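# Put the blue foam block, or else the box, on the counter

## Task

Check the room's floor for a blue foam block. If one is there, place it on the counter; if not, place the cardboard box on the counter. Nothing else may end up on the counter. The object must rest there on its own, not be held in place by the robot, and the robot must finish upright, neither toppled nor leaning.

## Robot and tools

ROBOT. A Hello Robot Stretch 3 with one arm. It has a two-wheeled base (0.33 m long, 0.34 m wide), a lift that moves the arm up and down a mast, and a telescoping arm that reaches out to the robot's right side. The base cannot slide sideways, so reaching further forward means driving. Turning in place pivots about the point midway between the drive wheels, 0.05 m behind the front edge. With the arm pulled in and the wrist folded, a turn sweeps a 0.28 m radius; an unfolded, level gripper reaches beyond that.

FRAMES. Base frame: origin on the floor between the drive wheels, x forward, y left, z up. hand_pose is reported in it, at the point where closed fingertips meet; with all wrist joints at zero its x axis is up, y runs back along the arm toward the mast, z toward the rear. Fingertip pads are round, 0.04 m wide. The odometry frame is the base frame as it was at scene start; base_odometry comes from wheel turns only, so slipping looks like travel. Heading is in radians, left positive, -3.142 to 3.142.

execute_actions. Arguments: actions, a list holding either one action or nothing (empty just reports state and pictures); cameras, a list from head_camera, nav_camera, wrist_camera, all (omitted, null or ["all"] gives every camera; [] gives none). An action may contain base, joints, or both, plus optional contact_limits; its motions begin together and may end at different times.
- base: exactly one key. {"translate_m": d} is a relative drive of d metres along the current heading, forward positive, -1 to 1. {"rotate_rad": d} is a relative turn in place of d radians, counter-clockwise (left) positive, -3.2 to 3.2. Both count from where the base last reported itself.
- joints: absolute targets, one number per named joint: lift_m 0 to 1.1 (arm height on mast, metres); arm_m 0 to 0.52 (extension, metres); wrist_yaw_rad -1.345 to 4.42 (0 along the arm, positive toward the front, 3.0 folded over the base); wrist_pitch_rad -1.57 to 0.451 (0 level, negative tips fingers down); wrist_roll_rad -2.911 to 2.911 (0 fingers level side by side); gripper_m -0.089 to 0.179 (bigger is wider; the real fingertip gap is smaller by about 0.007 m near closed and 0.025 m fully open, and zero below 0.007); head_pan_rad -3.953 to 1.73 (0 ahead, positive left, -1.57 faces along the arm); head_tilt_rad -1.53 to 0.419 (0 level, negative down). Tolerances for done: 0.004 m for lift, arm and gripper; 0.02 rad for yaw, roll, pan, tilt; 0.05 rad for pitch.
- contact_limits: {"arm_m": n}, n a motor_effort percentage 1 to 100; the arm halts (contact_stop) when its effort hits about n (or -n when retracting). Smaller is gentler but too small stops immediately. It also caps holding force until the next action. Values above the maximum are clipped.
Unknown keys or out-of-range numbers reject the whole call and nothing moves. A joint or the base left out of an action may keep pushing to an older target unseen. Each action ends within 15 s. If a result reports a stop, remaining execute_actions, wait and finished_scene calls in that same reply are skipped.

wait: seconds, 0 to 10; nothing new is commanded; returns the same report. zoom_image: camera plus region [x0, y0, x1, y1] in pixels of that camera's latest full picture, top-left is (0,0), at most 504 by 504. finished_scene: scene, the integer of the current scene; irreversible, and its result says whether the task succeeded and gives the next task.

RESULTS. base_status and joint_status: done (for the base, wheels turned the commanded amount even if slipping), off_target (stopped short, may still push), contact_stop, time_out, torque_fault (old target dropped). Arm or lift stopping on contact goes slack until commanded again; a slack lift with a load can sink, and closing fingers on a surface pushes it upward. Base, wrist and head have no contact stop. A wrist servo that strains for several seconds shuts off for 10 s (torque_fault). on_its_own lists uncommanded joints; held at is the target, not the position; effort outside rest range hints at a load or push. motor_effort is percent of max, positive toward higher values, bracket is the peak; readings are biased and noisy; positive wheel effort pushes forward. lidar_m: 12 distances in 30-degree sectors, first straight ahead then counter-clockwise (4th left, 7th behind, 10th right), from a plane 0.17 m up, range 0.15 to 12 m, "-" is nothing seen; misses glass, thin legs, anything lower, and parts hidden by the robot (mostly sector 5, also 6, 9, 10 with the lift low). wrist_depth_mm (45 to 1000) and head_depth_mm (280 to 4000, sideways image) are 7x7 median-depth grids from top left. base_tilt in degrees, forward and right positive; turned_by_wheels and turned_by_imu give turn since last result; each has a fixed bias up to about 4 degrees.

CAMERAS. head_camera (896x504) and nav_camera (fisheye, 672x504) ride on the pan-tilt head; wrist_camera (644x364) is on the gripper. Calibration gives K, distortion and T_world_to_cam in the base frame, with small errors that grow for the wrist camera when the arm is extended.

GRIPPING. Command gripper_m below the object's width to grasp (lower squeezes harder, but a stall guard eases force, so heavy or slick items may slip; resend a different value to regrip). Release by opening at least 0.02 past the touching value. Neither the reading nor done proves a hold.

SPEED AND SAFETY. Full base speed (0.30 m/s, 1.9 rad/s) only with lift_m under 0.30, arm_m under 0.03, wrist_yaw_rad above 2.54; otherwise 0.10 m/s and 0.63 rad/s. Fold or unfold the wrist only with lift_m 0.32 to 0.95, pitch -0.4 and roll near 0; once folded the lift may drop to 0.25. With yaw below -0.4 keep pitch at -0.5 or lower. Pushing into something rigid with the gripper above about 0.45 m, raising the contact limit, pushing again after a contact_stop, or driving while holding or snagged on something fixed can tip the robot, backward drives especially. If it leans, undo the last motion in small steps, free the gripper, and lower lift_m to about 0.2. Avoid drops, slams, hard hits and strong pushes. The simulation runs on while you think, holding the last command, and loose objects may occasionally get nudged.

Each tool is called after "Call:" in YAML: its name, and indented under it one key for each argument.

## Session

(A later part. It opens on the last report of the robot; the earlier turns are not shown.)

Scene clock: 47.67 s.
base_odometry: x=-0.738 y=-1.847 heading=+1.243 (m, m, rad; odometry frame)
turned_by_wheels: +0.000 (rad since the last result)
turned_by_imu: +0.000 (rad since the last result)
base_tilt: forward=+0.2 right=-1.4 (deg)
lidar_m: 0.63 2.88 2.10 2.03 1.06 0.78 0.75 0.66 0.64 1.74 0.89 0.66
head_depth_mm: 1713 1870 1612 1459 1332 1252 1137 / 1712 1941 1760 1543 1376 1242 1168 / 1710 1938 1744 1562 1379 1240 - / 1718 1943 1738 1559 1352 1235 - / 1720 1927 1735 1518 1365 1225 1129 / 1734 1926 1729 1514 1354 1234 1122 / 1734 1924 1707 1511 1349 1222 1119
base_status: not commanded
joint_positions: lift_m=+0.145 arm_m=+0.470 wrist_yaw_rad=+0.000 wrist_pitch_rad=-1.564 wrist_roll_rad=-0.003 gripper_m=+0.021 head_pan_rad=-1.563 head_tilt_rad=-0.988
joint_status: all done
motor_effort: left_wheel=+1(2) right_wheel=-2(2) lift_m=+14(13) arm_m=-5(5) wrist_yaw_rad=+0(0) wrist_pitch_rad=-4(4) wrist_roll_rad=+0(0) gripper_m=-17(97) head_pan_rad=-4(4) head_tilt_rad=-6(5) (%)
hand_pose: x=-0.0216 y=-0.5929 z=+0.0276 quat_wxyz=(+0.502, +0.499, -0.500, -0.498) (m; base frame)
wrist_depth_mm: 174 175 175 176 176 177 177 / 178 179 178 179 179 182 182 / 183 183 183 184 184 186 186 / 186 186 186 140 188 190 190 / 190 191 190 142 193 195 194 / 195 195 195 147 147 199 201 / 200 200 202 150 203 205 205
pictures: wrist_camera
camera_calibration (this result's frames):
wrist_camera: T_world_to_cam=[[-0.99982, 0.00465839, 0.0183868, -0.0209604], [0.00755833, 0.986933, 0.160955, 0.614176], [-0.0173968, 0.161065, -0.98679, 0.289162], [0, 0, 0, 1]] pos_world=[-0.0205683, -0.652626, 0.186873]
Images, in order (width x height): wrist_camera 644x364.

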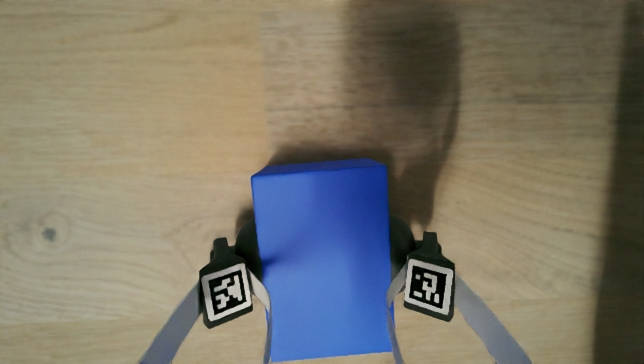

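Call:
execute_actions:
  actions:
    - {"joints":{"lift_m":1.1,"arm_m":0.1}}
  cameras: ["wrist_camera"]

Call:
execute_actions:
  actions:
    - {"base":{"translate_m":0.25},"joints":{"head_tilt_rad":-0.6}}
  cameras: []

Call:
execute_actions:
  actions:
    - {"base":{"rotate_rad":1.25}}
  cameras: ["head_camera","nav_camera"]

Scene clock: 58.43 s.
base_odometry: x=-0.738 y=-1.847 heading=+1.243 (m, m, rad; odometry frame)
turned_by_wheels: +0.000 (rad since the last result)
turned_by_imu: +0.000 (rad since the last result)
base_tilt: forward=+0.3 right=-1.2 (deg)
lidar_m: 0.63 2.87 2.11 2.03 1.06 0.78 0.75 0.66 0.64 1.73 0.89 0.66
head_depth_mm: 1695 1558 1612 1450 1325 1254 1143 / - - 1727 1520 1380 1252 1164 / - - 1676 330 1335 1240 - / 1721 - 1709 329 1333 1236 - / 1726 1944 1719 1493 1362 1218 1133 / 1727 1944 1723 1517 1355 1229 1125 / 1737 1927 1712 1513 1351 1227 1123
base_status: not commanded
joint_positions: lift_m=+1.098 arm_m=+0.100 wrist_yaw_rad=+0.000 wrist_pitch_rad=-1.564 wrist_roll_rad=-0.003 gripper_m=+0.021 head_pan_rad=-1.563 head_tilt_rad=-0.988
joint_status: all done
joint sent to its limit — the command would take lift_m past its upper limit, so that joint was sent only as far as its limit.
motor_effort: left_wheel=+1(2) right_wheel=-1(2) lift_m=+24(26) arm_m=-5(6) wrist_yaw_rad=+0(0) wrist_pitch_rad=-4(4) wrist_roll_rad=+0(0) gripper_m=-17(17) head_pan_rad=-5(5) head_tilt_rad=-6(5) (%)
hand_pose: x=-0.0216 y=-0.2229 z=+0.9802 quat_wxyz=(+0.502, +0.499, -0.500, -0.498) (m; base frame)
wrist_depth_mm: 806 - - - - 987 596 / 798 - - - - - 827 / 799 - - - - - 829 / 780 - - 141 - - 849 / 779 - - 143 - - 842 / 752 - - 147 147 - 854 / - - - 150 - - 840
pictures: wrist_camera
camera_calibration (this result's frames):
wrist_camera: T_world_to_cam=[[-0.99982, 0.00464949, 0.0183869, -0.0402013], [0.00754987, 0.98693, 0.160973, 0.0956678], [-0.0173981, 0.161083, -0.986788, 1.16957], [0, 0, 0, 1]] pos_world=[-0.0205679, -0.282629, 1.13946]
Images, in order (width x height): wrist_camera 644x364.

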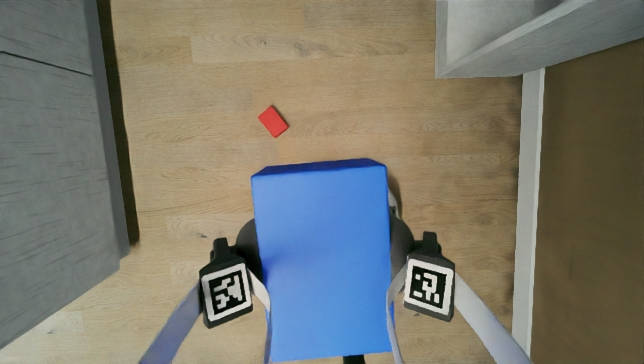

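Scene clock: 62.23 s.
base_odometry: x=-0.657 y=-1.610 heading=+1.243 (m, m, rad; odometry frame)
turned_by_wheels: +0.000 (rad since the last result)
turned_by_imu: +0.000 (rad since the last result)
base_tilt: forward=+0.3 right=-1.3 (deg)
lidar_m: 0.38 2.87 2.10 2.03 1.41 1.04 1.00 0.83 1.35 1.48 0.54 0.40
head_depth_mm: - - 1937 2089 1817 1498 1280 / - - - - 1703 1524 1276 / - - - - - 334 300 / 1505 1663 1865 - 1681 333 299 / 1516 1678 1879 2078 1774 1511 1259 / 1514 1639 1832 1982 1761 1474 1252 / 1519 1305 1217 1261 1290 1362 1247
base_status: done
joint_positions: lift_m=+1.098 arm_m=+0.100 wrist_yaw_rad=+0.000 wrist_pitch_rad=-1.564 wrist_roll_rad=-0.003 gripper_m=+0.021 head_pan_rad=-1.563 head_tilt_rad=-0.606
joint_status: all done
motor_effort: left_wheel=+1(8) right_wheel=-1(5) lift_m=+24(23) arm_m=-5(5) wrist_yaw_rad=-1(0) wrist_pitch_rad=-4(4) wrist_roll_rad=+0(0) gripper_m=-17(18) head_pan_rad=-4(4) head_tilt_rad=+3(26) (%)
hand_pose: x=-0.0216 y=-0.2229 z=+0.9802 quat_wxyz=(+0.502, +0.499, -0.500, -0.498) (m; base frame)
wrist_depth_mm: 499 729 - - - - 993 / 491 729 - - - - - / 483 705 - - - - - / 481 716 - 140 - - - / 476 693 - 143 - - - / 473 692 - 146 147 - - / 472 638 - 150 - - -
pictures: none
No camera images: the call's "cameras" was empty. Leave "cameras" out to get every camera's image.

Scene clock: 65.17 s.
base_odometry: x=-0.657 y=-1.610 heading=+2.493 (m, m, rad; odometry frame)
turned_by_wheels: +1.250 (rad since the last result)
turned_by_imu: +1.253 (rad since the last result)
base_tilt: forward=+0.3 right=-1.3 (deg)
lidar_m: 2.04 2.03 1.20 1.00 1.00 0.83 1.43 0.86 0.46 0.38 0.38 2.44
head_depth_mm: - - 814 675 586 746 972 / - - - - 592 673 902 / - - - - - 335 300 / 3575 3825 912 - 516 333 298 / 3405 3768 881 656 521 564 718 / 3278 3638 870 651 518 556 671 / 3176 3607 864 645 516 525 630
base_status: done
joint_positions: lift_m=+1.098 arm_m=+0.100 wrist_yaw_rad=+0.000 wrist_pitch_rad=-1.564 wrist_roll_rad=-0.003 gripper_m=+0.021 head_pan_rad=-1.563 head_tilt_rad=-0.606
joint_status: not commanded
motor_effort: left_wheel=-1(7) right_wheel=+2(7) lift_m=+24(24) arm_m=-5(5) wrist_yaw_rad=+0(0) wrist_pitch_rad=-4(4) wrist_roll_rad=+0(0) gripper_m=-17(17) head_pan_rad=-5(5) head_tilt_rad=+3(3) (%)
hand_pose: x=-0.0216 y=-0.2229 z=+0.9802 quat_wxyz=(+0.502, +0.499, -0.500, -0.498) (m; base frame)
wrist_depth_mm: 214 216 226 367 544 - - / 221 254 436 706 - - - / - - - - - - - / - - - 140 - - - / - - - 143 - - - / - - - 146 147 - - / - - - 150 - - -
pictures: head_camera (sideways: a quarter turn clockwise sets it upright), nav_camera (sideways: a quarter turn counterclockwise sets it upright)
camera_calibration (this result's frames):
head_camera: T_world_to_cam=[[-0.047112, 0.579956, -0.813284, 1.08367], [0.998877, 0.0232845, -0.0412588, 0.0512583], [-0.00499136, -0.814315, -0.580402, 0.707452], [0, 0, 0, 1]] pos_world=[0.00338419, -0.0535852, 1.29405]
nav_camera: T_world_to_cam=[[-0.0212835, -0.586066, 0.809984, -1.02246], [-0.999735, 0.0195927, -0.0120932, 0.0690036], [-0.00878235, -0.810027, -0.586327, 0.72021], [0, 0, 0, 1]] pos_world=[0.053549, -0.0171893, 1.25129]
Images, in order (width x height): head_camera 896x504, nav_camera 672x504.

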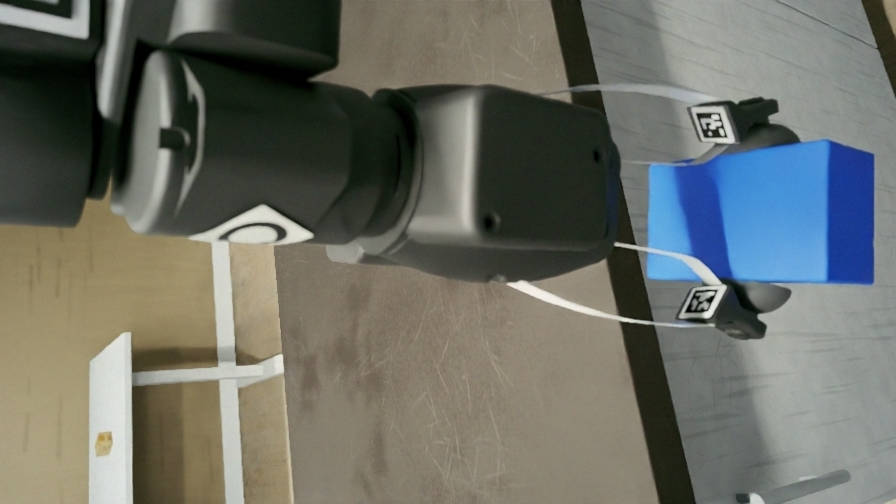

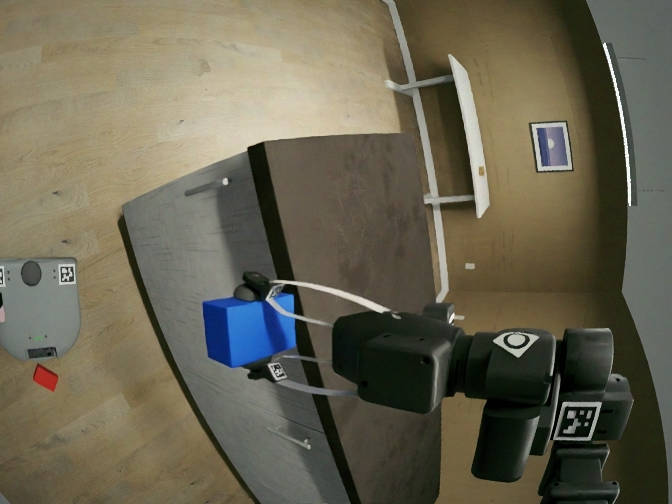

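Call:
execute_actions:
  actions:
    - {"joints":{"arm_m":0.5}}
  cameras: ["wrist_camera"]

Scene clock: 69.47 s.
base_odometry: x=-0.657 y=-1.610 heading=+2.493 (m, m, rad; odometry frame)
turned_by_wheels: +0.000 (rad since the last result)
turned_by_imu: +0.000 (rad since the last result)
base_tilt: forward=+0.3 right=-1.2 (deg)
lidar_m: 2.04 2.03 1.20 1.00 1.00 0.83 1.43 0.85 0.46 0.38 0.38 2.44
head_depth_mm: 2784 2873 915 676 586 747 967 / 3155 3440 909 670 564 698 895 / - 3931 922 664 544 657 825 / 3529 3851 889 639 525 619 768 / 3437 3776 881 655 521 585 714 / 3247 3667 872 650 518 555 671 / 3201 3623 862 645 515 525 631
base_status: not commanded
joint_positions: lift_m=+1.098 arm_m=+0.500 wrist_yaw_rad=+0.000 wrist_pitch_rad=-1.564 wrist_roll_rad=-0.003 gripper_m=+0.021 head_pan_rad=-1.563 head_tilt_rad=-0.606
joint_status: all done
motor_effort: left_wheel=-1(1) right_wheel=+3(2) lift_m=+24(23) arm_m=+5(5) wrist_yaw_rad=+0(1) wrist_pitch_rad=-4(4) wrist_roll_rad=+0(0) gripper_m=-18(17) head_pan_rad=-4(4) head_tilt_rad=+2(4) (%)
hand_pose: x=-0.0216 y=-0.6221 z=+0.9802 quat_wxyz=(+0.502, +0.499, -0.501, -0.498) (m; base frame)
wrist_depth_mm: 214 215 215 215 216 216 218 / 219 219 220 222 220 222 224 / 224 223 225 226 228 227 228 / 229 230 229 140 231 232 233 / 233 235 234 143 234 238 240 / 239 241 239 147 148 244 246 / 245 246 247 150 250 252 251
pictures: wrist_camera
camera_calibration (this result's frames):
wrist_camera: T_world_to_cam=[[-0.999819, 0.00484317, 0.018387, -0.03822], [0.00774106, 0.986929, 0.160973, 0.489698], [-0.017367, 0.161086, -0.986788, 1.23389], [0, 0, 0, 1]] pos_world=[-0.0205749, -0.681874, 1.13946]
Images, in order (width x height): wrist_camera 644x364.

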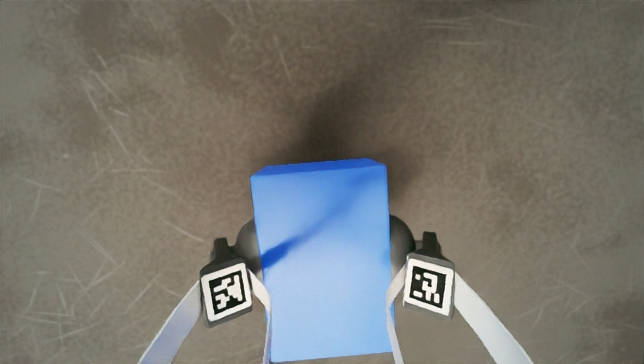

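Call:
execute_actions:
  actions:
    - {"joints":{"lift_m":1.058}}
  cameras: []

Call:
execute_actions:
  actions:
    - {"joints":{"gripper_m":0.13}}
  cameras: []

Call:
execute_actions:
  actions:
    - {"joints":{"lift_m":1.098}}
  cameras: []

Call:
execute_actions:
  actions:
    - {"joints":{"arm_m":0.1}}
  cameras: ["head_camera","wrist_camera"]

Scene clock: 70.93 s.
base_odometry: x=-0.657 y=-1.610 heading=+2.493 (m, m, rad; odometry frame)
turned_by_wheels: +0.000 (rad since the last result)
turned_by_imu: +0.000 (rad since the last result)
base_tilt: forward=+0.3 right=-1.3 (deg)
lidar_m: 2.04 2.03 1.20 1.00 1.00 0.83 1.43 0.86 0.46 0.38 0.38 2.44
head_depth_mm: - 2878 917 675 586 745 968 / 3259 3414 906 670 564 699 893 / - 3992 895 645 545 657 826 / 3539 3864 886 644 526 619 764 / 3389 3804 880 657 521 584 715 / 3257 3696 872 650 519 554 670 / 3182 3570 862 644 515 525 631
base_status: not commanded
joint_positions: lift_m=+1.058 arm_m=+0.500 wrist_yaw_rad=+0.000 wrist_pitch_rad=-1.564 wrist_roll_rad=-0.003 gripper_m=+0.021 head_pan_rad=-1.563 head_tilt_rad=-0.606
joint_status: all done
motor_effort: left_wheel=-1(1) right_wheel=+2(2) lift_m=+14(19) arm_m=+5(5) wrist_yaw_rad=+0(1) wrist_pitch_rad=-4(4) wrist_roll_rad=+0(0) gripper_m=-17(17) head_pan_rad=-4(4) head_tilt_rad=+3(2) (%)
hand_pose: x=-0.0216 y=-0.6221 z=+0.9406 quat_wxyz=(+0.502, +0.499, -0.501, -0.498) (m; base frame)
wrist_depth_mm: 177 177 178 179 179 180 180 / 181 181 182 182 183 183 184 / 184 184 185 187 187 188 188 / 189 189 189 141 191 193 193 / 194 195 192 143 195 198 198 / 198 199 197 147 147 202 204 / 203 204 206 151 206 206 208
pictures: none
No camera images: the call's "cameras" was empty. Leave "cameras" out to get every camera's image.

Scene clock: 72.53 s.
base_odometry: x=-0.657 y=-1.610 heading=+2.493 (m, m, rad; odometry frame)
turned_by_wheels: +0.000 (rad since the last result)
turned_by_imu: +0.000 (rad since the last result)
base_tilt: forward=+0.4 right=-1.3 (deg)
lidar_m: 2.03 2.03 1.20 1.00 1.00 0.83 1.43 0.86 0.46 0.38 0.38 2.44
head_depth_mm: - 2866 915 677 587 747 972 / 3254 3399 909 671 564 699 893 / - 3970 896 656 545 656 825 / 3551 3816 852 645 526 619 766 / 3393 3785 881 653 522 585 716 / 3279 3686 868 650 519 555 669 / 3173 3664 863 645 516 525 630
base_status: not commanded
joint_positions: lift_m=+1.058 arm_m=+0.500 wrist_yaw_rad=+0.000 wrist_pitch_rad=-1.564 wrist_roll_rad=-0.003 gripper_m=+0.130 head_pan_rad=-1.563 head_tilt_rad=-0.606
joint_status: all done
motor_effort: left_wheel=-1(1) right_wheel=+2(2) lift_m=+14(13) arm_m=+5(5) wrist_yaw_rad=+0(0) wrist_pitch_rad=-4(4) wrist_roll_rad=+0(0) gripper_m=+0(93) head_pan_rad=-4(4) head_tilt_rad=+2(2) (%)
hand_pose: x=-0.0216 y=-0.6221 z=+0.9406 quat_wxyz=(+0.502, +0.499, -0.501, -0.498) (m; base frame)
wrist_depth_mm: 178 177 177 178 179 180 181 / 181 180 180 184 183 183 185 / 185 185 186 187 187 188 189 / 189 190 190 147 192 194 193 / 194 194 194 149 195 197 198 / 198 199 200 153 200 - 203 / 203 205 205 156 207 207 207
pictures: none
No camera images: the call's "cameras" was empty. Leave "cameras" out to get every camera's image.

Scene clock: 73.70 s.
base_odometry: x=-0.657 y=-1.610 heading=+2.493 (m, m, rad; odometry frame)
turned_by_wheels: +0.000 (rad since the last result)
turned_by_imu: +0.000 (rad since the last result)
base_tilt: forward=+0.3 right=-1.3 (deg)
lidar_m: 2.04 2.03 1.20 1.00 1.00 0.83 1.43 0.85 0.46 0.38 0.38 2.44
head_depth_mm: 2779 2853 917 677 585 748 973 / 3155 3422 909 670 565 700 893 / - 3965 942 658 545 657 825 / 3564 3843 888 646 525 618 765 / 3422 3806 899 653 522 585 714 / 3248 3637 872 650 518 555 671 / 3189 3609 861 647 516 525 631
base_status: not commanded
joint_positions: lift_m=+1.098 arm_m=+0.500 wrist_yaw_rad=+0.000 wrist_pitch_rad=-1.564 wrist_roll_rad=-0.003 gripper_m=+0.130 head_pan_rad=-1.563 head_tilt_rad=-0.606
joint_status: all done
motor_effort: left_wheel=-1(1) right_wheel=+3(2) lift_m=+23(24) arm_m=+5(5) wrist_yaw_rad=+0(0) wrist_pitch_rad=-4(4) wrist_roll_rad=+0(0) gripper_m=+0(0) head_pan_rad=-4(4) head_tilt_rad=+3(3) (%)
hand_pose: x=-0.0216 y=-0.6221 z=+0.9800 quat_wxyz=(+0.502, +0.499, -0.501, -0.498) (m; base frame)
wrist_depth_mm: 214 214 216 216 215 217 218 / 218 219 220 219 221 222 222 / 224 225 225 225 226 228 228 / 229 229 231 186 231 234 234 / 233 235 235 190 238 238 239 / 241 241 240 195 243 - 245 / 245 249 247 250 248 252 250
pictures: none
No camera images: the call's "cameras" was empty. Leave "cameras" out to get every camera's image.

Scene clock: 77.83 s.
base_odometry: x=-0.657 y=-1.610 heading=+2.493 (m, m, rad; odometry frame)
turned_by_wheels: +0.000 (rad since the last result)
turned_by_imu: +0.000 (rad since the last result)
base_tilt: forward=+0.3 right=-1.3 (deg)
lidar_m: 2.04 2.03 1.20 1.00 1.00 0.83 1.43 0.85 0.46 0.38 0.38 2.44
head_depth_mm: - - 814 675 586 722 979 / - - - - 589 684 899 / - - - - - 657 825 / 3581 3868 911 - 518 619 765 / 3414 3839 879 656 521 586 716 / 3264 3667 873 651 518 541 671 / 3176 3626 862 645 515 525 630
base_status: not commanded
joint_positions: lift_m=+1.098 arm_m=+0.100 wrist_yaw_rad=+0.000 wrist_pitch_rad=-1.564 wrist_roll_rad=-0.003 gripper_m=+0.130 head_pan_rad=-1.563 head_tilt_rad=-0.606
joint_status: all done
motor_effort: left_wheel=-1(1) right_wheel=+2(2) lift_m=+23(24) arm_m=-5(5) wrist_yaw_rad=+0(1) wrist_pitch_rad=-4(4) wrist_roll_rad=+0(0) gripper_m=+0(0) head_pan_rad=-4(4) head_tilt_rad=+4(2) (%)
hand_pose: x=-0.0216 y=-0.2229 z=+0.9800 quat_wxyz=(+0.502, +0.499, -0.500, -0.498) (m; base frame)
wrist_depth_mm: 215 215 224 366 553 - - / 219 252 435 719 - - - / - - - - - - - / - - - - - - - / - - - - - - - / - - - - - - - / - - - - - - -
pictures: head_camera (sideways: a quarter turn clockwise sets it upright), wrist_camera
camera_calibration (this result's frames):
head_camera: T_world_to_cam=[[-0.0471098, 0.579708, -0.813461, 1.0839], [0.998877, 0.0232712, -0.0412636, 0.0512647], [-0.00499063, -0.814492, -0.580154, 0.707129], [0, 0, 0, 1]] pos_world=[0.00338417, -0.0535876, 1.29407]
wrist_camera: T_world_to_cam=[[-0.99982, 0.00475883, 0.0183874, -0.0401713], [0.00765936, 0.986915, 0.161057, 0.0955929], [-0.0173803, 0.161169, -0.986774, 1.16939], [0, 0, 0, 1]] pos_world=[-0.0205719, -0.282621, 1.13927]
Images, in order (width x height): head_camera 896x504, wrist_camera 644x364.

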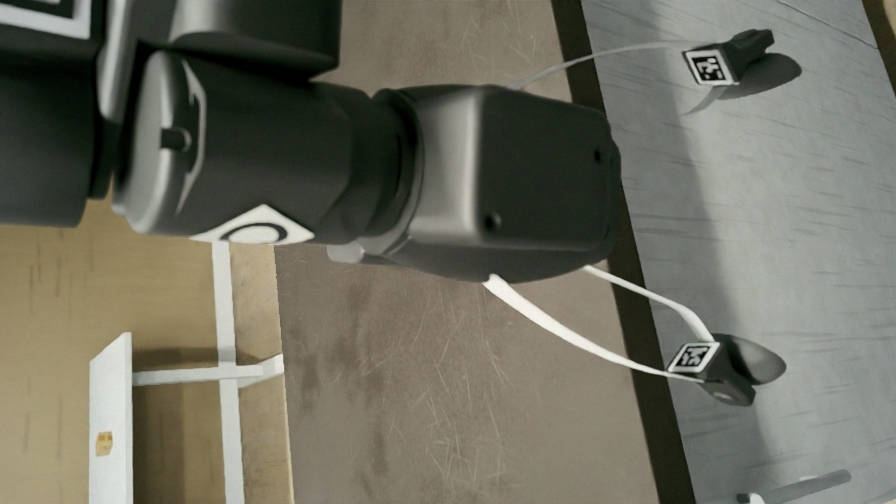

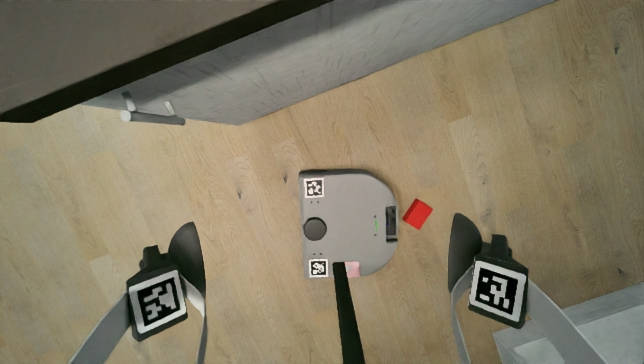

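Call:
finished_scene:
  scene: 1

The scene is finished: the task was done.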